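# Flip folded paper sheet over and lay it flat

## Task

Flip the folded sheet upside down so it lies flat on the table with the folded-back corner now on the bottom. At the end both folds must be closed, their layers aligned, and the paper must have no extra crease. Release the paper and move the grippers away. The attempt fails immediately if the paper drops, on average, about one finger width below where it was last held (or two finger widths in a single drop) while unheld or while moving quickly in a slack grip, or if any part of the paper goes beyond the table edge. A result that stays correct only because the robot is holding it does not count, and everything must settle shortly after you stop.

## Robot and tools

Robot: two 6-joint arms, left_arm and right_arm, each ending in a two-finger parallel gripper. left_arm is mounted at about (+0.004, +0.272, +0.009) m and right_arm at about (-0.005, -0.291, +0.006) m, both nearly unrotated. The names are labels only and say nothing about image sides. A bar and plate behind the bases are fixtures, up to about 3 cm tall, and give no warning before contact. Never let the arms strike or shove each other.

Frame: one shared scene frame. Origin at table-top height, midway between the arms, roughly 5 to 10 cm back from the near table edge. +x reaches out over the table, +y toward left_arm, +z up. Each result's state line prints each gripper's end_effector_position (metres) and end_effector_quat_wxyz; this point sits between the finger pads, just under 1 cm behind the tips. The gripper's fingers point along its own +z and open along its own y. Printed positions can be off, more so at long reach.

Joint order in every row and every result list, per arm: waist, shoulder, elbow, wrist pitch, wrist yaw, wrist roll, then the finger opening. Angles are absolute targets in radians (not offsets). Nominal ranges: waist -2.618 to 3.054, shoulder 0.000 to 3.142, elbow 0.000 to 3.142, wrist pitch -1.571 to 1.571, wrist yaw -1.571 to 1.571, wrist roll -2.094 to 2.094. A target more than 0.036 rad beyond a range end (and beyond the joint's current angle) gets the call rejected; targets past the real stop are clipped and reported as "joint sent to its limit". Opening is a unitless value in [-1, 1]: +1 fully open (pads 0.087 m apart), -1 closed.

A row always has 14 numbers: left_arm's six angles and opening, then right_arm's six angles and opening, even if one arm stays put. To keep a joint still, resend its value from the "Joint targets" line.

Tools:
- execute_actions(actions): a list of actions run in order. Each action is a table of up to 15 rows; each row is held for one 1/30 s control step, and if fewer than 15 rows are given the final row is repeated to fill out the action. An empty list just returns the current state and images.
- move(target, speed, blocking): target is one 14-number row of absolute joint angles and openings. All joints travel toward it in sync, so hands trace curves. speed (rad/s, 0.01 to 2, default 0.5) caps the joint with the longest travel; paths last between 0.5 and 10 s and are cut off at 10 s. Finger openings are sent at the start. Moves do not avoid obstacles or the other arm. blocking=false returns after 0.5 s while motion continues; then use wait(0) to poll or stop to brake, since other commands are refused until it ends. The extra "move:" line reports the ending (done, off_target, moving, held, fault), limits=held or limits=none, and each arm's joint farthest from target.
- wait(seconds): 0 to 10 s, arms keep their last command; returns early if a move finishes.
- stop(): brakes a running move; needs stopping room, more when fast. Fingers are not braked.
- zoom_image(camera, region): enlarges part of a camera's last image; region is [x0, y0, x1, y1] pixels, at most 504 by 504. Cameras: cam_high, cam_low, cam_left_wrist, cam_right_wrist, all 504x504.
- read_manual(section): returns licence texts only.
- finished_scene(scene): ends the current scene, given its number, and reports whether the task succeeded. Irreversible. Replying without any tool call also ends everything.

Motion limits: each control step the joint target can lead the measured angle by at most 0.202 (waist), 0.258 (shoulder), 0.238 (elbow), 0.573 (wrist pitch), 0.522 (wrist yaw, wrist roll) rad, and targets that would shift the gripper more than 70 mm are scaled back, so big jumps take several actions and an unfinished motion must be commanded again. Friction can leave a joint up to about 0.031 rad short, and smaller commands may not move it. "joint command not followed" means a clearance check altered some joint targets.

Results: the state line, Joint positions and Joint velocities (per arm, joints in rad and rad/s then pad gap in m and m/s), Joint targets, grip_measured (opening on the command scale, each gripper biased by up to about 1 mm), plus camera images. To hold the paper, command an opening below grip_measured: about 0.02 lower for a firm grip, less for a gentle one. Pads push up to about 20 N; closing fast can squeeze harder.

Cautions: faster contact and targets set deeper past a surface press harder, so approach the table and paper slowly. Do not let paper fall or slide off the table edge, and do not leave it supported by a gripper. Holding loads heats motors: MOTOR HOT warns from 75 °C, 90 °C halts that arm for 10 s, and 100 °C makes it go limp and drop. These appear as OVER-TEMPERATURE FAULT lines. The robot keeps its last command while you are composing a reply. Before finishing, open the grippers, lift them clear and let the sheet settle.

Each tool is called after "Emit:" as a command line: name --argument value for each argument, lists and objects as JSON in quotes; but a table of rows of numbers goes row by row, as --pt "numbers of a row", without its own name.

## Session

Emit:
execute_actions --actions '[]'

Scene clock: 0.00 s.
left_arm: end_effector_position=(+0.3933, +0.2615, +0.3662) grip_measured=+1.000 end_effector_quat_wxyz=(+0.703, +0.014, +0.711, -0.015) | right_arm: end_effector_position=(+0.3793, -0.3024, +0.3614) grip_measured=+0.986 end_effector_quat_wxyz=(+0.705, +0.011, +0.709, -0.015)
Joint names: [waist, shoulder, elbow, wrist pitch, wrist yaw, wrist roll]
Joint positions: left_arm=[-0.005  1.036  1.053 -0.001 -0.005  0.014  0.087] | right_arm=[ 0.006  1.036  1.033  0.009 -0.002  0.002  0.087]
Joint velocities: left_arm=[-0.007  0.007 -0.022 -0.051 -0.066 -0.022  0.   ] | right_arm=[-0.007 -0.017 -0.002  0.081  0.051 -0.007 -0.   ]
Joint targets: left_arm=[-0.005 1.036 1.053 -0.001 -0.005 0.014] | right_arm=[0.006 1.036 1.033 0.009 -0.002 0.002]

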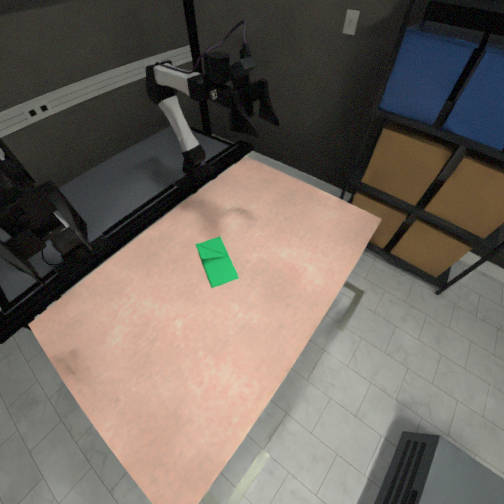

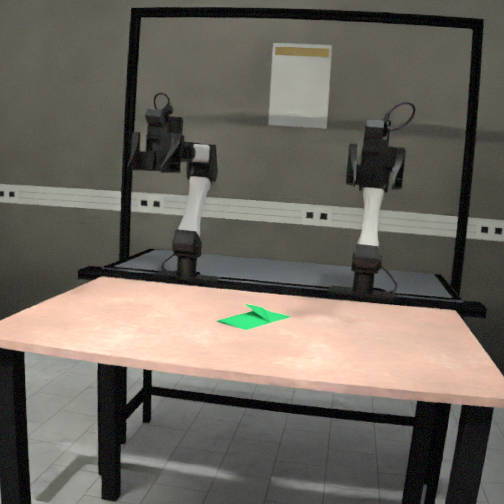

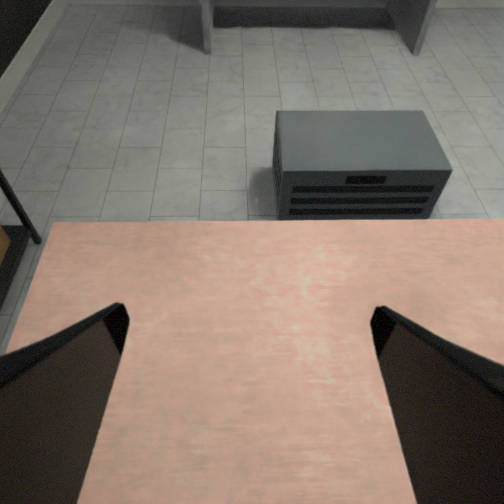

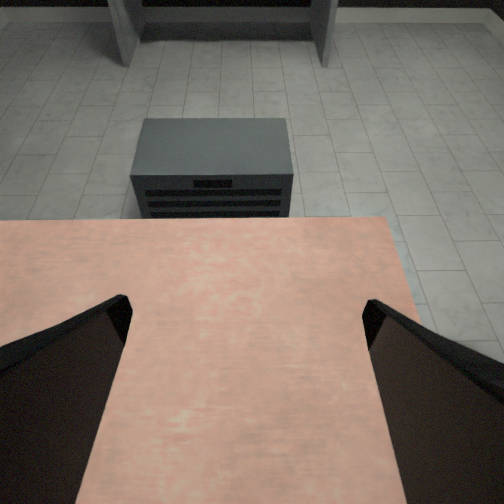

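Emit:
zoom_image --camera "cam_high" --region '[180, 220, 260, 300]'

Emit:
zoom_image --camera "cam_low" --region '[210, 290, 300, 350]'

Region (180, 220, 260, 300) of cam_high's 504x504 image, scaled by 6.300, with more detail than that image has.

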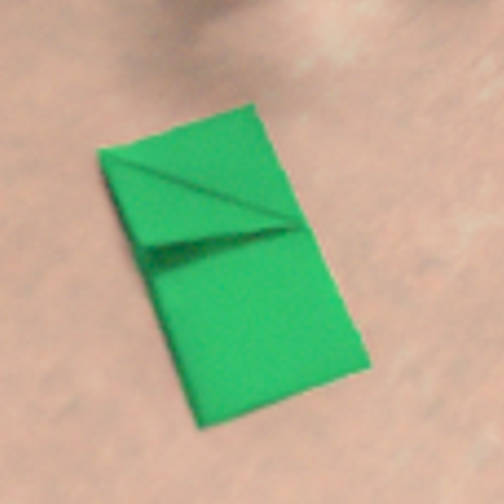

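Region (210, 290, 300, 350) of cam_low's 504x504 image, scaled by 5.600, with more detail than that image has.

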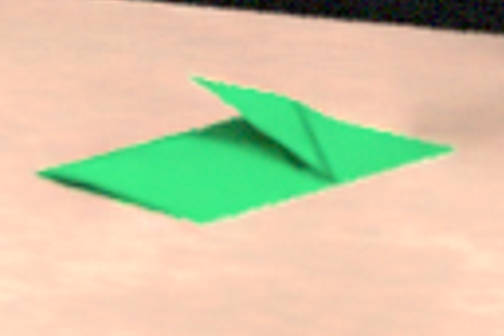

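Emit:
move --target '[-0.537,2.30,1.935,-0.69,0,0,-1,0.545,1.70,0.555,0.455,0,1.571,-0.08]' --speed 0.9

Emit:
move --target '[-0.537,2.385,1.935,-0.69,0,0,-1,0.545,1.75,0.545,0.50,0,1.571,-0.08]' --speed 0.15

Emit:
zoom_image --camera "cam_high" --region '[150, 215, 260, 305]'

Scene clock: 18.10 s.
left_arm: end_effector_position=(+0.4536, -0.0153, +0.0395) grip_measured=-0.987 end_effector_quat_wxyz=(+0.236, +0.273, +0.929, -0.081) | right_arm: end_effector_position=(+0.3373, -0.0617, +0.0292) grip_measured=-0.080 end_effector_quat_wxyz=(+0.226, +0.461, +0.775, +0.369)
Joint names: [waist, shoulder, elbow, wrist pitch, wrist yaw, wrist roll]
Joint positions: left_arm=[-0.531  2.298  1.918 -0.672 -0.004  0.009  0.001] | right_arm=[0.534 1.686 0.576 0.447 0.003 1.561 0.04 ]
Joint velocities: left_arm=[-0.002  0.002 -0.027  0.037 -0.051 -0.051  0.   ] | right_arm=[ 0.002  0.012  0.007 -0.022 -0.022 -0.007 -0.001]
Joint targets: left_arm=[-0.537 2.300 1.935 -0.690 0.000 0.000] | right_arm=[0.545 1.700 0.555 0.455 -0.000 1.571]
move: off_target (right_arm); limits=none; left_arm: farthest joint: the wrist pitch, 0.018 radians from its target (0.689 radians at the start); right_arm: farthest joint: the elbow, 0.021 radians from its target (0.478 radians at the start)
camera_calibration (this result's frames):
cam_left_wrist: T_world_to_cam=[[-0.547738, -0.836465, 0.0175964, 0.23199], [-0.781139, 0.518816, 0.347351, 0.369544], [-0.299676, 0.176512, -0.93757, 0.312611], [0, 0, 0, 1]] pos_world=[0.509417, -0.0528537, 0.160651]
cam_right_wrist: T_world_to_cam=[[-0.529469, -0.327898, -0.782397, 0.172575], [-0.84518, 0.283288, 0.453232, 0.312142], [0.0730296, 0.901239, -0.427125, 0.181446], [0, 0, 0, 1]] pos_world=[0.341939, -0.195365, 0.0710496]

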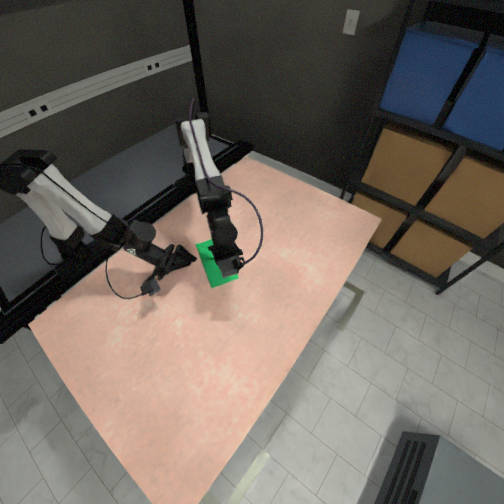

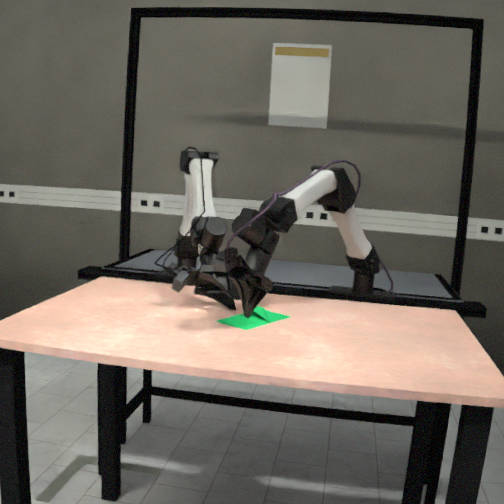

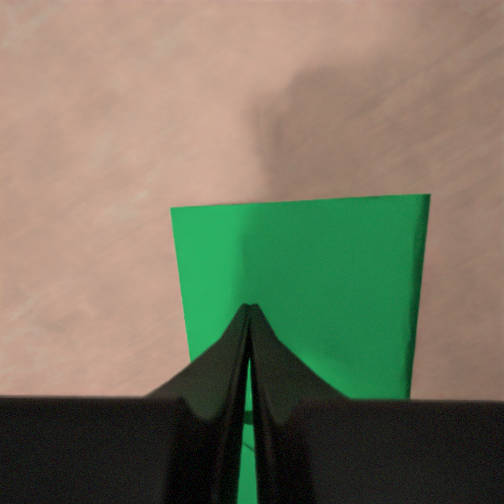

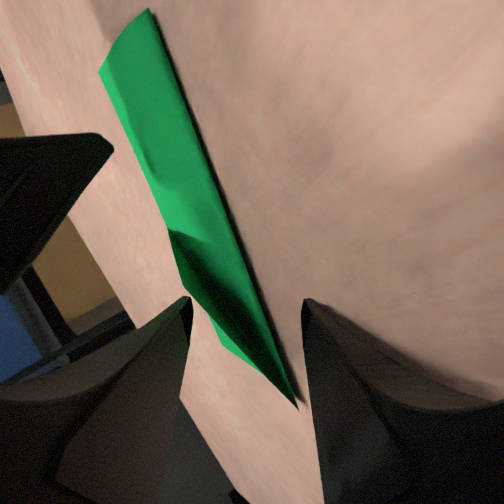

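Scene clock: 19.10 s.
left_arm: end_effector_position=(+0.4525, -0.0152, +0.0217) grip_measured=-0.987 end_effector_quat_wxyz=(+0.221, +0.275, +0.933, -0.076) | right_arm: end_effector_position=(+0.3422, -0.0581, +0.0268) grip_measured=-0.080 end_effector_quat_wxyz=(+0.229, +0.459, +0.770, +0.379)
Joint names: [waist, shoulder, elbow, wrist pitch, wrist yaw, wrist roll]
Joint positions: left_arm=[-0.531  2.34   1.93  -0.674 -0.004  0.009  0.001] | right_arm=[ 0.534  1.724  0.576  0.509 -0.002  1.565  0.04 ]
Joint velocities: left_arm=[ 0.002 -0.002 -0.002 -0.051  0.051 -0.007 -0.   ] | right_arm=[-0.012 -0.012  0.007 -0.037 -0.022  0.037 -0.001]
Joint targets: left_arm=[-0.537 2.385 1.935 -0.690 -0.000 0.000] | right_arm=[0.545 1.750 0.545 0.500 0.000 1.571]
move: off_target (left_arm, right_arm); limits=none; left_arm: farthest joint: the shoulder, 0.045 radians from its target (0.087 radians at the start); right_arm: farthest joint: the elbow, 0.031 radians from its target (0.031 radians at the start)
camera_calibration (this result's frames):
cam_left_wrist: T_world_to_cam=[[-0.54802, -0.836275, 0.0178481, 0.231918], [-0.770789, 0.513164, 0.377555, 0.369392], [-0.324898, 0.19315, -0.925815, 0.306975], [0, 0, 0, 1]] pos_world=[0.511554, -0.0549037, 0.140597]
cam_right_wrist: T_world_to_cam=[[-0.51465, -0.315229, -0.797349, 0.170555], [-0.853711, 0.274582, 0.442474, 0.319062], [0.0794576, 0.908425, -0.410428, 0.174586], [0, 0, 0, 1]] pos_world=[0.346291, -0.192443, 0.0664703]

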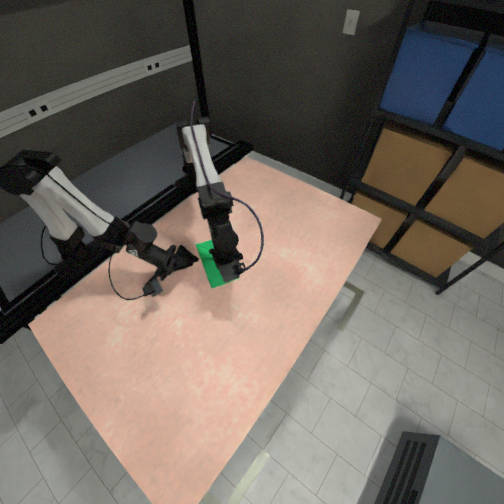

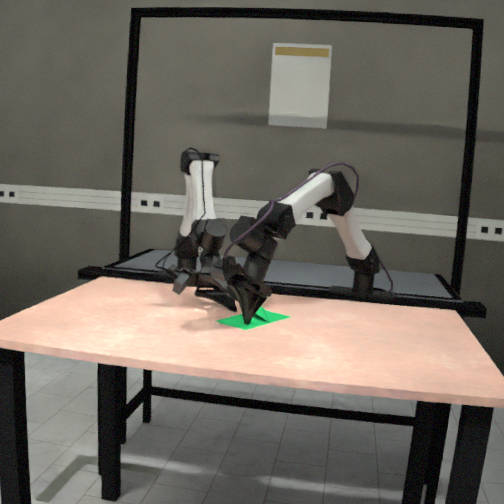

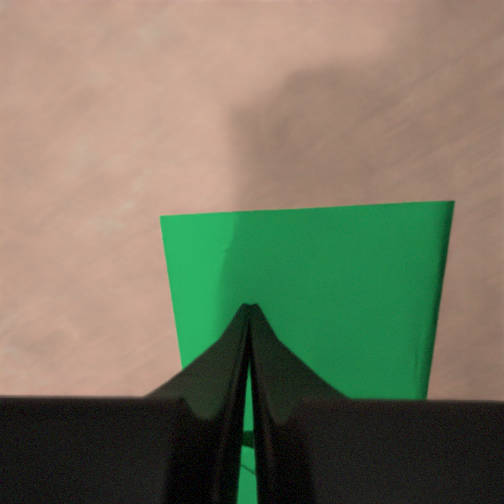

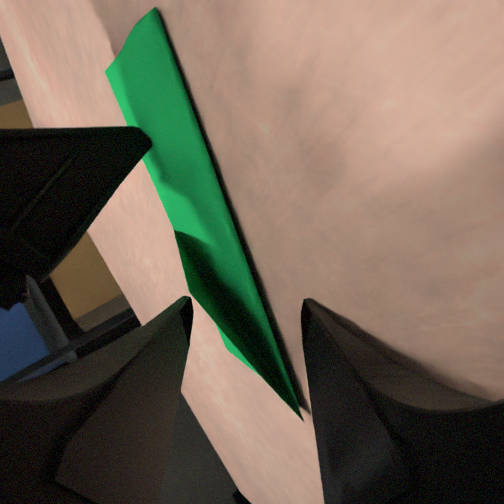

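Region (150, 215, 260, 305) of cam_high's 504x504 image, scaled by 4.582, with more detail than that image has; it fills the top 412 rows of this view, and the rest is white.

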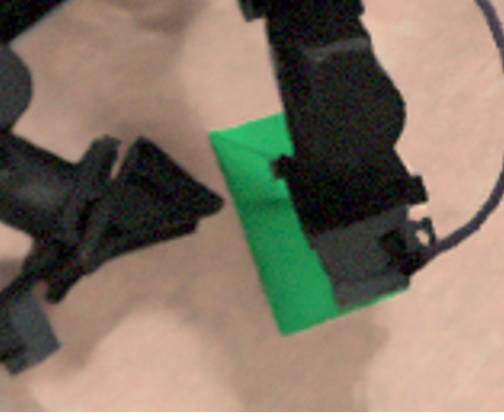

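Emit:
move --target '[-0.537,2.385,1.935,-0.69,0,0,-1,0.55,1.89,0.75,0.47,0,1.571,-0.08]' --speed 0.09

Emit:
zoom_image --camera "cam_high" --region '[150, 215, 260, 305]'

Scene clock: 24.83 s.
left_arm: end_effector_position=(+0.4525, -0.0152, +0.0217) grip_measured=-0.987 end_effector_quat_wxyz=(+0.221, +0.275, +0.933, -0.076) | right_arm: end_effector_position=(+0.3795, -0.0360, +0.0278) grip_measured=-0.080 end_effector_quat_wxyz=(+0.231, +0.455, +0.766, +0.392)
Joint names: [waist, shoulder, elbow, wrist pitch, wrist yaw, wrist roll]
Joint positions: left_arm=[-0.531  2.34   1.93  -0.674 -0.004  0.009  0.001] | right_arm=[ 0.535  1.859  0.736  0.509 -0.01   1.567  0.04 ]
Joint velocities: left_arm=[ 0.017 -0.012 -0.017  0.051 -0.007 -0.007  0.001] | right_arm=[-0.002  0.007  0.012  0.066 -0.007 -0.007 -0.001]
Joint targets: left_arm=[-0.537 2.385 1.935 -0.690 0.000 0.000] | right_arm=[0.550 1.890 0.750 0.470 -0.000 1.571]
move: off_target (left_arm, right_arm); limits=none; left_arm: farthest joint: the shoulder, 0.045 radians from its target (0.045 radians at the start); right_arm: farthest joint: the wrist pitch, 0.039 radians from its target (0.039 radians at the start)
camera_calibration (this result's frames):
cam_left_wrist: T_world_to_cam=[[-0.54802, -0.836275, 0.0178481, 0.231918], [-0.770789, 0.513164, 0.377555, 0.369392], [-0.324898, 0.19315, -0.925815, 0.306975], [0, 0, 0, 1]] pos_world=[0.511554, -0.0549037, 0.140597]
cam_right_wrist: T_world_to_cam=[[-0.496902, -0.304305, -0.812704, 0.191565], [-0.864008, 0.261008, 0.430539, 0.348112], [0.081107, 0.916119, -0.392617, 0.151097], [0, 0, 0, 1]] pos_world=[0.383705, -0.170989, 0.0651329]

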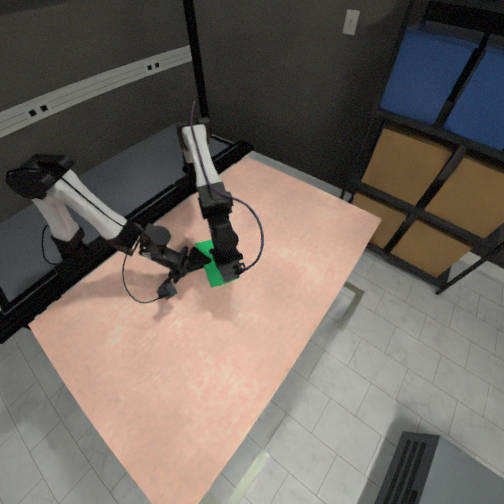

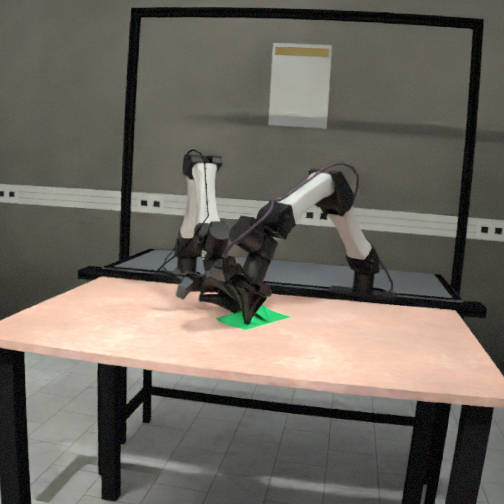

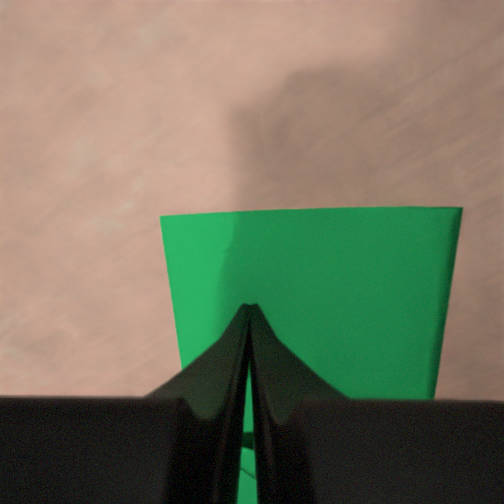

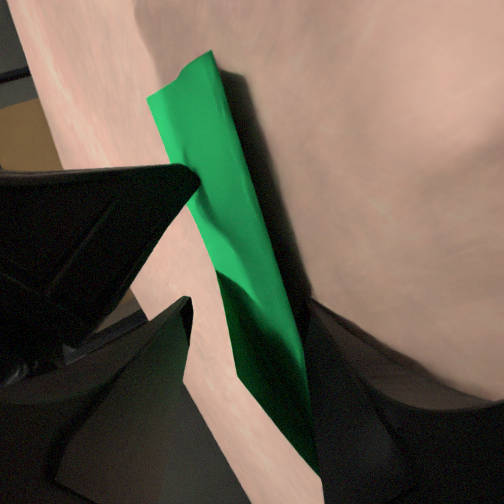

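Region (150, 215, 260, 305) of cam_high's 504x504 image, scaled by 4.582, with more detail than that image has; it fills the top 412 rows of this view, and the rest is white.

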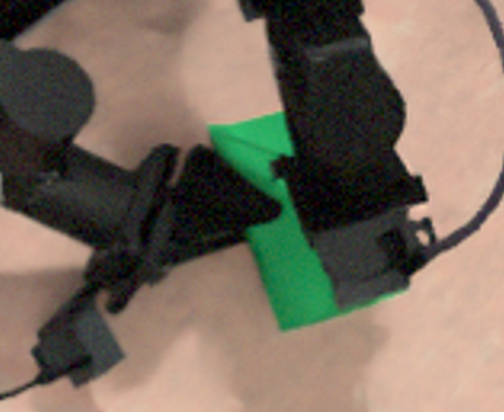

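Scooped. Close gradually as before.

Emit:
execute_actions --actions '[[[-0.537,2.385,1.935,-0.69,0,0,-1,0.55,1.9,0.76,0.47,0,1.571,-0.35]],[[-0.537,2.385,1.935,-0.69,0,0,-1,0.55,1.91,0.77,0.47,0,1.571,-0.55]],[[-0.537,2.33,1.935,-0.69,0,0,-1,0.55,1.91,0.77,0.49,0,1.571,-0.7]],[[-0.537,2.27,1.935,-0.69,0,0,-1,0.55,1.91,0.77,0.49,0,1.571,-0.85]]]'

Scene clock: 33.53 s.
left_arm: end_effector_position=(+0.4558, -0.0164, +0.0513) grip_measured=-0.987 end_effector_quat_wxyz=(+0.246, +0.272, +0.927, -0.083) | right_arm: end_effector_position=(+0.3810, -0.0351, +0.0176) grip_measured=-0.850 end_effector_quat_wxyz=(+0.225, +0.459, +0.770, +0.382)
Joint names: [waist, shoulder, elbow, wrist pitch, wrist yaw, wrist roll]
Joint positions: left_arm=[-0.531  2.282  1.93  -0.681 -0.004  0.009  0.001] | right_arm=[ 0.536  1.893  0.755  0.5   -0.008  1.57   0.007]
Joint velocities: left_arm=[ 0.002  0.017 -0.002 -0.066  0.081 -0.051  0.   ] | right_arm=[-0.007 -0.007 -0.007 -0.022 -0.066  0.051  0.001]
Joint targets: left_arm=[-0.537 2.270 1.935 -0.690 -0.000 0.000] | right_arm=[0.550 1.910 0.770 0.490 0.000 1.571]
camera_calibration (this result's frames):
cam_left_wrist: T_world_to_cam=[[-0.547561, -0.836584, 0.0174479, 0.232059], [-0.787065, 0.522006, 0.328692, 0.371518], [-0.284086, 0.166246, -0.944276, 0.317577], [0, 0, 0, 1]] pos_world=[0.509695, -0.0525941, 0.173716]
cam_right_wrist: T_world_to_cam=[[-0.516104, -0.31162, -0.797828, 0.191081], [-0.85329, 0.267952, 0.447323, 0.349505], [0.0743851, 0.911644, -0.404194, 0.148789], [0, 0, 0, 1]] pos_world=[0.385779, -0.169749, 0.0562479]

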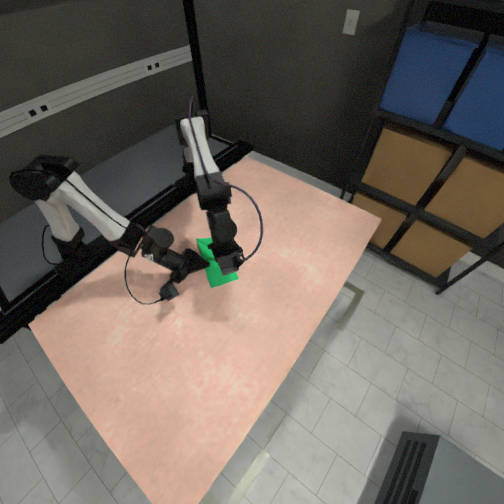

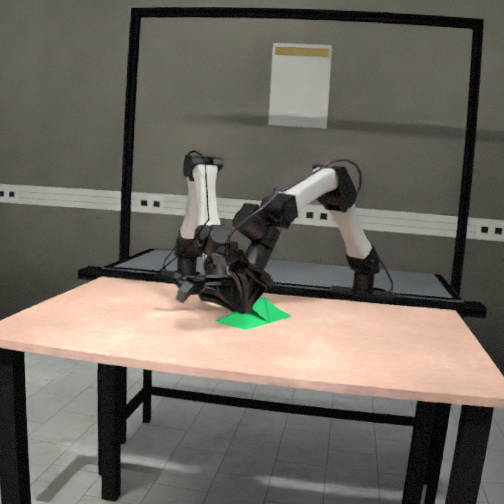

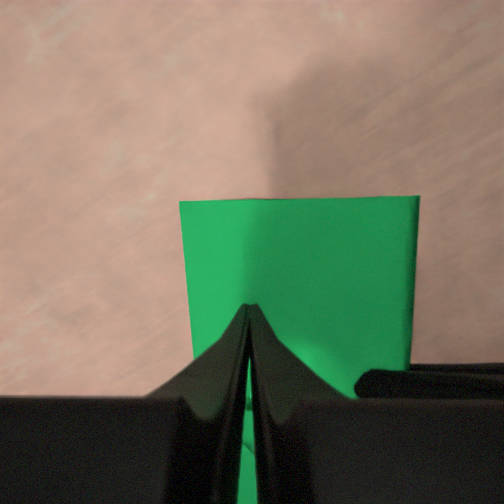

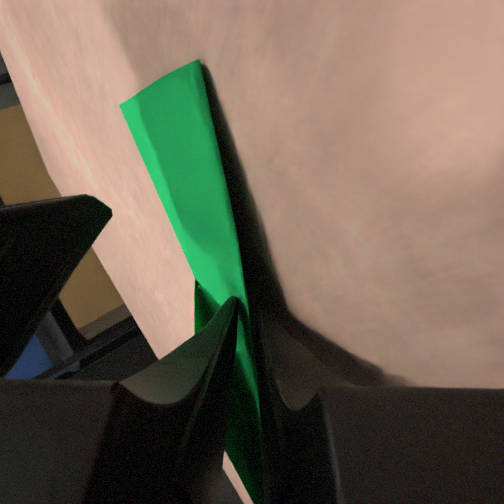

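Emit:
move --target '[-0.2,1.9,1.6,-0.6,0,0,-1,0.55,1.91,0.77,0.49,0,1.571,-0.85]' --speed 0.7

Emit:
zoom_image --camera "cam_high" --region '[170, 215, 260, 305]'

Emit:
zoom_image --camera "cam_low" --region '[190, 270, 310, 345]'

Scene clock: 38.20 s.
left_arm: end_effector_position=(+0.4753, +0.1625, +0.1238) grip_measured=-0.987 end_effector_quat_wxyz=(+0.311, +0.111, +0.943, -0.045) | right_arm: end_effector_position=(+0.3810, -0.0351, +0.0176) grip_measured=-0.850 end_effector_quat_wxyz=(+0.225, +0.459, +0.770, +0.382)
Joint names: [waist, shoulder, elbow, wrist pitch, wrist yaw, wrist roll]
Joint positions: left_arm=[-0.194  1.912  1.616 -0.612 -0.003  0.008  0.001] | right_arm=[ 0.536  1.893  0.755  0.5   -0.008  1.57   0.007]
Joint velocities: left_arm=[ 0.002 -0.017  0.007 -0.007  0.051 -0.095  0.001] | right_arm=[-0.007 -0.002 -0.007  0.095 -0.022 -0.051 -0.001]
Joint targets: left_arm=[-0.200 1.900 1.600 -0.600 -0.000 0.000] | right_arm=[0.550 1.910 0.770 0.490 -0.000 1.571]
move: done; limits=none; left_arm: farthest joint: the elbow, 0.016 radians from its target (0.330 radians at the start); right_arm: farthest joint: the shoulder, 0.017 radians from its target (0.017 radians at the start)
camera_calibration (this result's frames):
cam_left_wrist: T_world_to_cam=[[-0.238931, -0.970963, 0.0119739, 0.266869], [-0.947096, 0.235744, 0.217792, 0.40594], [-0.214291, 0.0406968, -0.975922, 0.353024], [0, 0, 0, 1]] pos_world=[0.523878, 0.149055, 0.252917]
cam_right_wrist: T_world_to_cam=[[-0.516104, -0.31162, -0.797828, 0.191081], [-0.85329, 0.267952, 0.447323, 0.349505], [0.0743851, 0.911644, -0.404194, 0.148789], [0, 0, 0, 1]] pos_world=[0.385779, -0.169749, 0.0562479]

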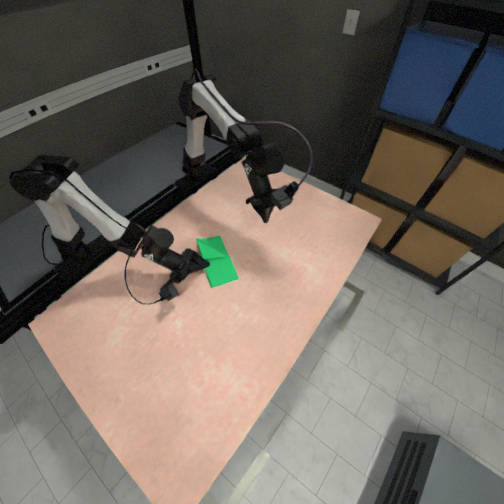

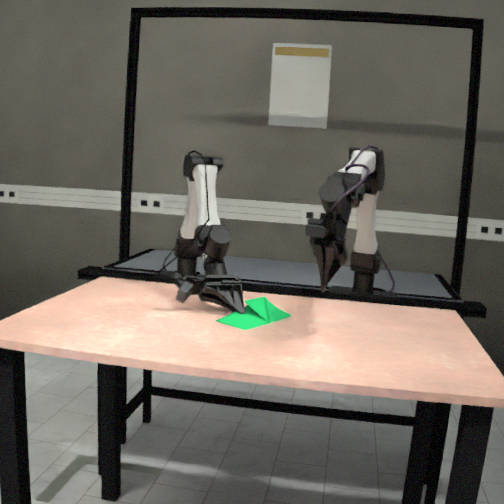

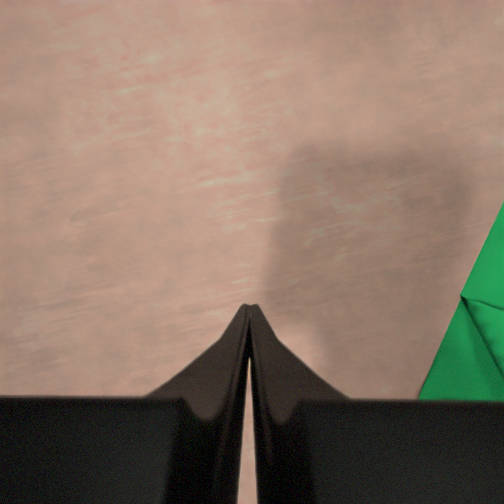

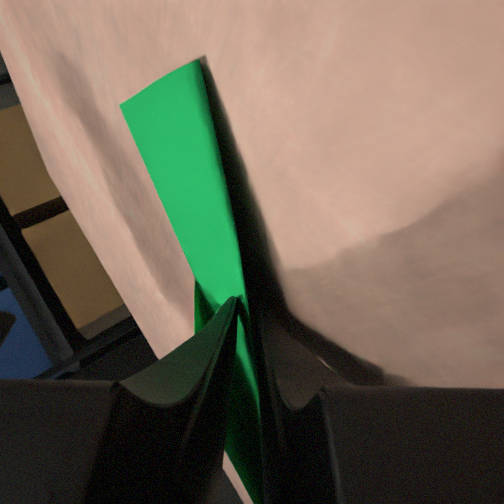

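Region (170, 215, 260, 305) of cam_high's 504x504 image, scaled by 5.600, with more detail than that image has.

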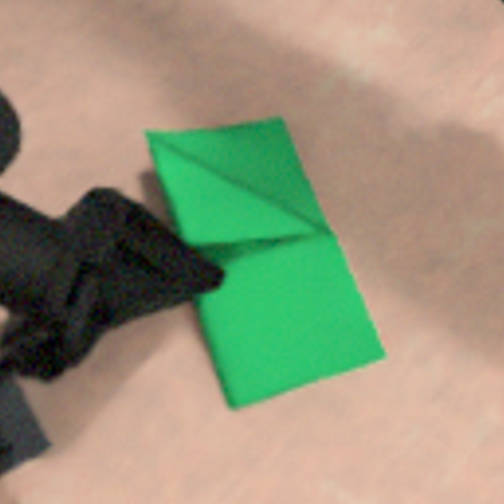

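Region (190, 270, 310, 345) of cam_low's 504x504 image, scaled by 4.200, with more detail than that image has; it fills the top 315 rows of this view, and the rest is white.

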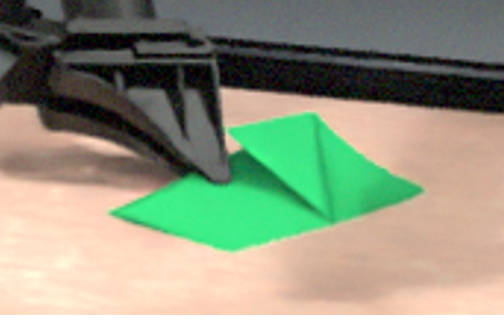

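Emit:
execute_actions --actions '[[[-0.15,1.8,1.5,-0.55,0,0,-1,0.545,1.87,0.76,0.51,0,1.571,-0.93]],[[-0.1,1.7,1.4,-0.5,0,0,-1,0.545,1.85,0.76,0.51,0,1.571,-1]],[[-0.05,1.6,1.3,-0.45,0,0,-1,0.545,1.82,0.76,0.51,0,1.571,-1]]]'

Emit:
move --target '[0.1,1.2,1.0,-0.3,0,0,-1,0.6,1.55,0.85,0.45,0,1.3,-1]' --speed 0.3

Emit:
move --target '[0.1,1.2,1.0,-0.3,0,0,-1,0.7,1.58,0.85,0.45,0,-1.3,-1]' --speed 0.9

Emit:
zoom_image --camera "cam_low" --region '[150, 180, 350, 350]'

Scene clock: 46.03 s.
left_arm: end_effector_position=(+0.4414, +0.2342, +0.1561) grip_measured=-0.987 end_effector_quat_wxyz=(+0.379, +0.043, +0.924, -0.025) | right_arm: end_effector_position=(+0.3871, -0.0319, +0.0481) grip_measured=-1.000 end_effector_quat_wxyz=(+0.242, +0.450, +0.756, +0.410)
Joint names: [waist, shoulder, elbow, wrist pitch, wrist yaw, wrist roll]
Joint positions: left_arm=[-0.052  1.618  1.315 -0.464  0.     0.007  0.001] | right_arm=[ 0.536  1.828  0.755  0.509 -0.008  1.57   0.   ]
Joint velocities: left_arm=[-0.002  0.007 -0.012  0.095 -0.007  0.022  0.   ] | right_arm=[ 0.002 -0.002 -0.017  0.007  0.037 -0.007  0.   ]
Joint targets: left_arm=[-0.050 1.600 1.300 -0.450 -0.000 -0.000] | right_arm=[0.545 1.820 0.760 0.510 -0.000 1.571]
camera_calibration (this result's frames):
cam_left_wrist: T_world_to_cam=[[-0.0992808, -0.995008, 0.0101462, 0.272274], [-0.991723, 0.0997771, 0.0808077, 0.422857], [-0.0814167, -0.00203951, -0.996678, 0.328934], [0, 0, 0, 1]] pos_world=[0.47317, 0.229394, 0.290908]
cam_right_wrist: T_world_to_cam=[[-0.462911, -0.283178, -0.839955, 0.201902], [-0.880817, 0.253184, 0.400073, 0.352595], [0.0993713, 0.925045, -0.36663, 0.146654], [0, 0, 0, 1]] pos_world=[0.389462, -0.167759, 0.0822927]

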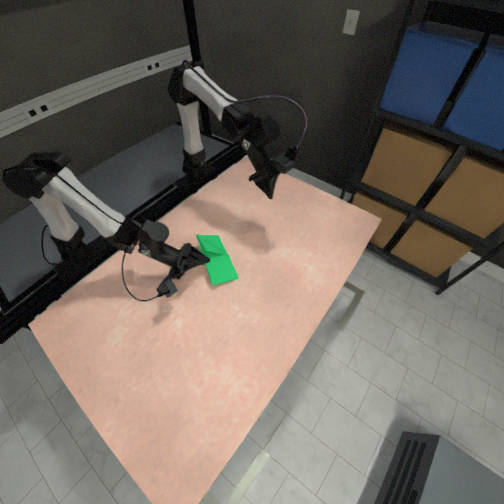

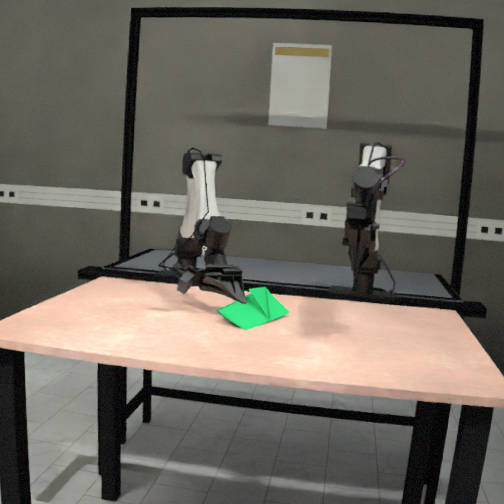

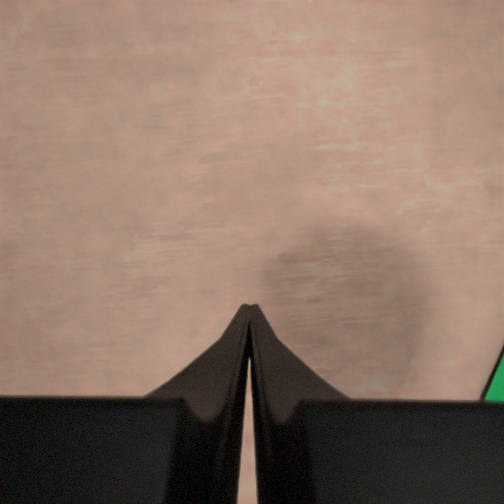

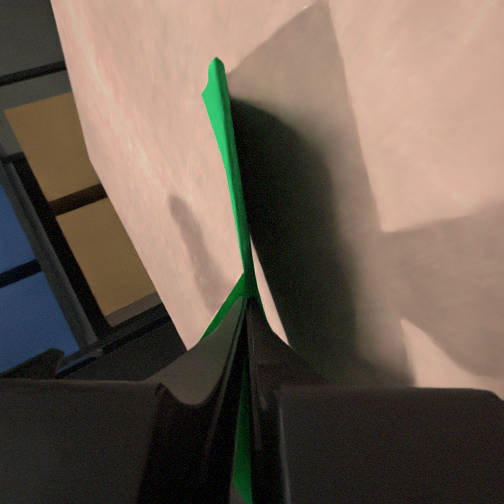

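Scene clock: 48.03 s.
left_arm: end_effector_position=(+0.3874, +0.2939, +0.2095) grip_measured=-0.987 end_effector_quat_wxyz=(+0.490, -0.022, +0.871, +0.007) | right_arm: end_effector_position=(+0.3847, -0.0062, +0.1850) grip_measured=-1.000 end_effector_quat_wxyz=(+0.359, +0.296, +0.740, +0.485)
Joint names: [waist, shoulder, elbow, wrist pitch, wrist yaw, wrist roll]
Joint positions: left_arm=[ 0.09   1.222  1.019 -0.315  0.     0.007  0.001] | right_arm=[ 0.588  1.559  0.836  0.462 -0.008  1.312  0.   ]
Joint velocities: left_arm=[ 0.012  0.012 -0.012  0.066 -0.037 -0.051 -0.001] | right_arm=[-0.012 -0.007 -0.007 -0.066  0.022 -0.022  0.   ]
Joint targets: left_arm=[0.100 1.200 1.000 -0.300 -0.000 -0.000] | right_arm=[0.600 1.550 0.850 0.450 0.000 1.300]
move: off_target (left_arm); limits=none; left_arm: farthest joint: the shoulder, 0.022 radians from its target (0.418 radians at the start); right_arm: farthest joint: the elbow, 0.014 radians from its target (0.095 radians at the start)
camera_calibration (this result's frames):
cam_left_wrist: T_world_to_cam=[[0.0446234, -0.998992, 0.00488698, 0.272305], [-0.985329, -0.0448187, -0.164676, 0.450417], [0.164729, 0.00253314, -0.986336, 0.278967], [0, 0, 0, 1]] pos_world=[0.385704, 0.291511, 0.347997]
cam_right_wrist: T_world_to_cam=[[-0.068472, -0.374336, -0.924762, 0.18643], [-0.993142, 0.11362, 0.0275425, 0.400521], [0.0947615, 0.920306, -0.379549, 0.177462], [0, 0, 0, 1]] pos_world=[0.393723, -0.139039, 0.228727]

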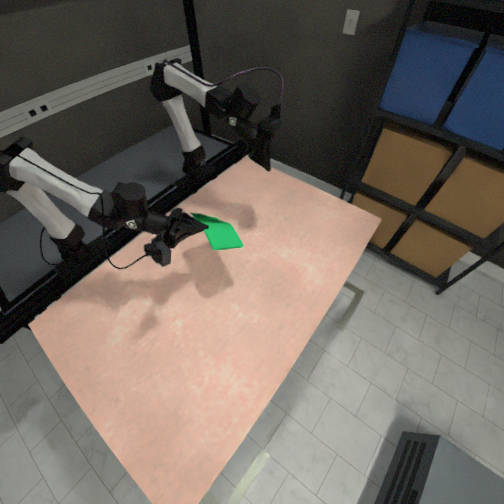

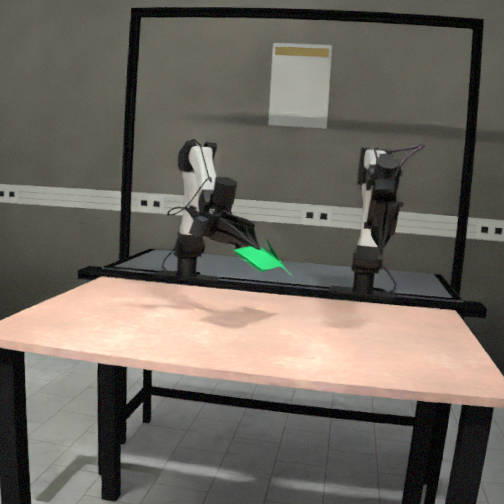

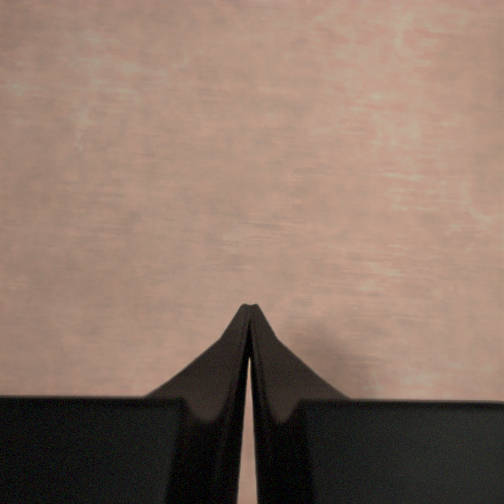

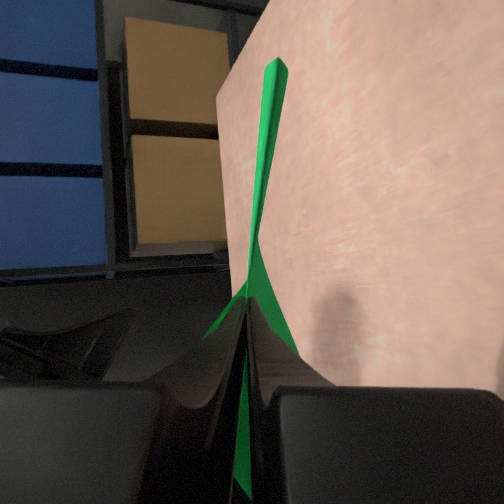

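Scene clock: 51.87 s.
left_arm: end_effector_position=(+0.3874, +0.2939, +0.2095) grip_measured=-0.987 end_effector_quat_wxyz=(+0.490, -0.022, +0.871, +0.007) | right_arm: end_effector_position=(+0.4034, -0.0328, +0.1796) grip_measured=-1.000 end_effector_quat_wxyz=(-0.570, +0.660, -0.453, +0.187)
Joint names: [waist, shoulder, elbow, wrist pitch, wrist yaw, wrist roll]
Joint positions: left_arm=[ 0.09   1.222  1.019 -0.314  0.     0.007  0.001] | right_arm=[ 0.688  1.567  0.836  0.46  -0.007 -1.29   0.   ]
Joint velocities: left_arm=[-0.007 -0.002  0.017 -0.051 -0.007 -0.037 -0.003] | right_arm=[-0.017 -0.007 -0.002  0.022  0.007 -0.022  0.   ]
Joint targets: left_arm=[0.100 1.200 1.000 -0.300 -0.000 -0.000] | right_arm=[0.700 1.580 0.850 0.450 -0.000 -1.300]
move: off_target (left_arm); limits=none; left_arm: farthest joint: the shoulder, 0.022 radians from its target (0.022 radians at the start); right_arm: farthest joint: the elbow, 0.014 radians from its target (0.014 radians at the start)
camera_calibration (this result's frames):
cam_left_wrist: T_world_to_cam=[[0.0446271, -0.998992, 0.00488522, 0.272305], [-0.985266, -0.0448211, -0.165052, 0.450546], [0.165105, 0.00255258, -0.986273, 0.278864], [0, 0, 0, 1]] pos_world=[0.385714, 0.291513, 0.34807]
cam_right_wrist: T_world_to_cam=[[0.373585, -0.0312011, 0.927071, -0.326892], [-0.237924, -0.969222, 0.0632575, 0.0756203], [0.896564, -0.244205, -0.36951, -0.16533], [0, 0, 0, 1]] pos_world=[0.288343, 0.022719, 0.237177]

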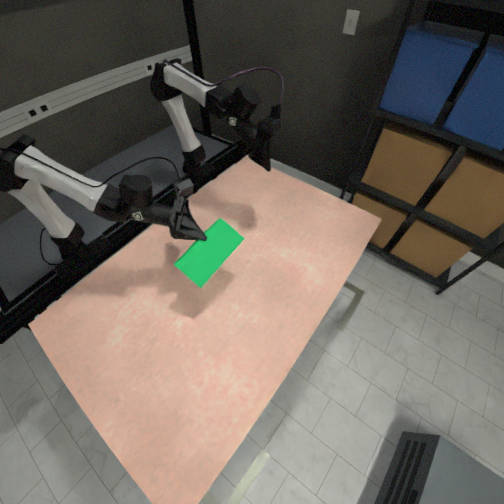

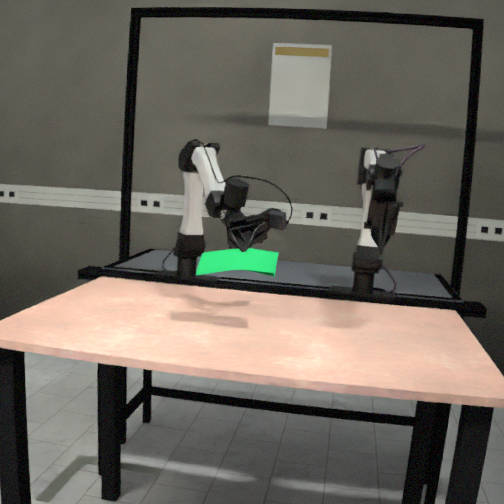

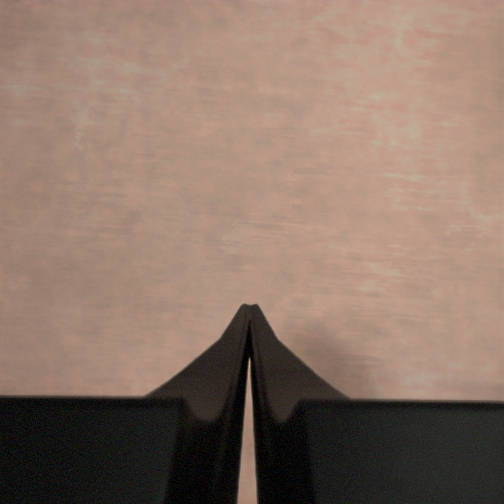

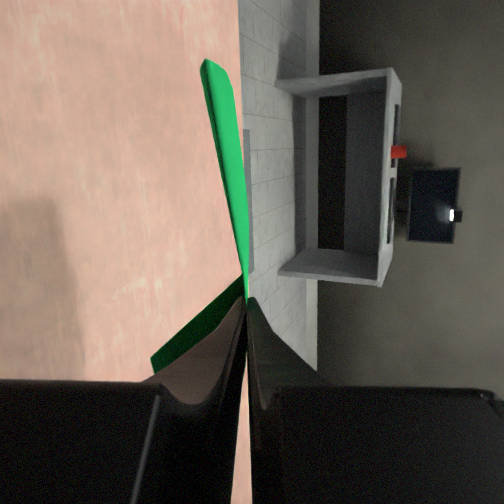

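Region (150, 180, 350, 350) of cam_low's 504x504 image, scaled by 2.520, with more detail than that image has; it fills the top 428 rows of this view, and the rest is white.

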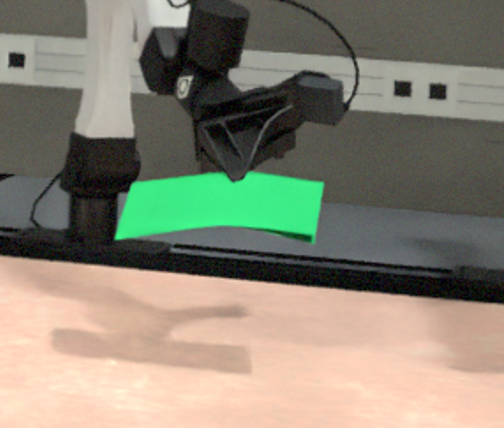

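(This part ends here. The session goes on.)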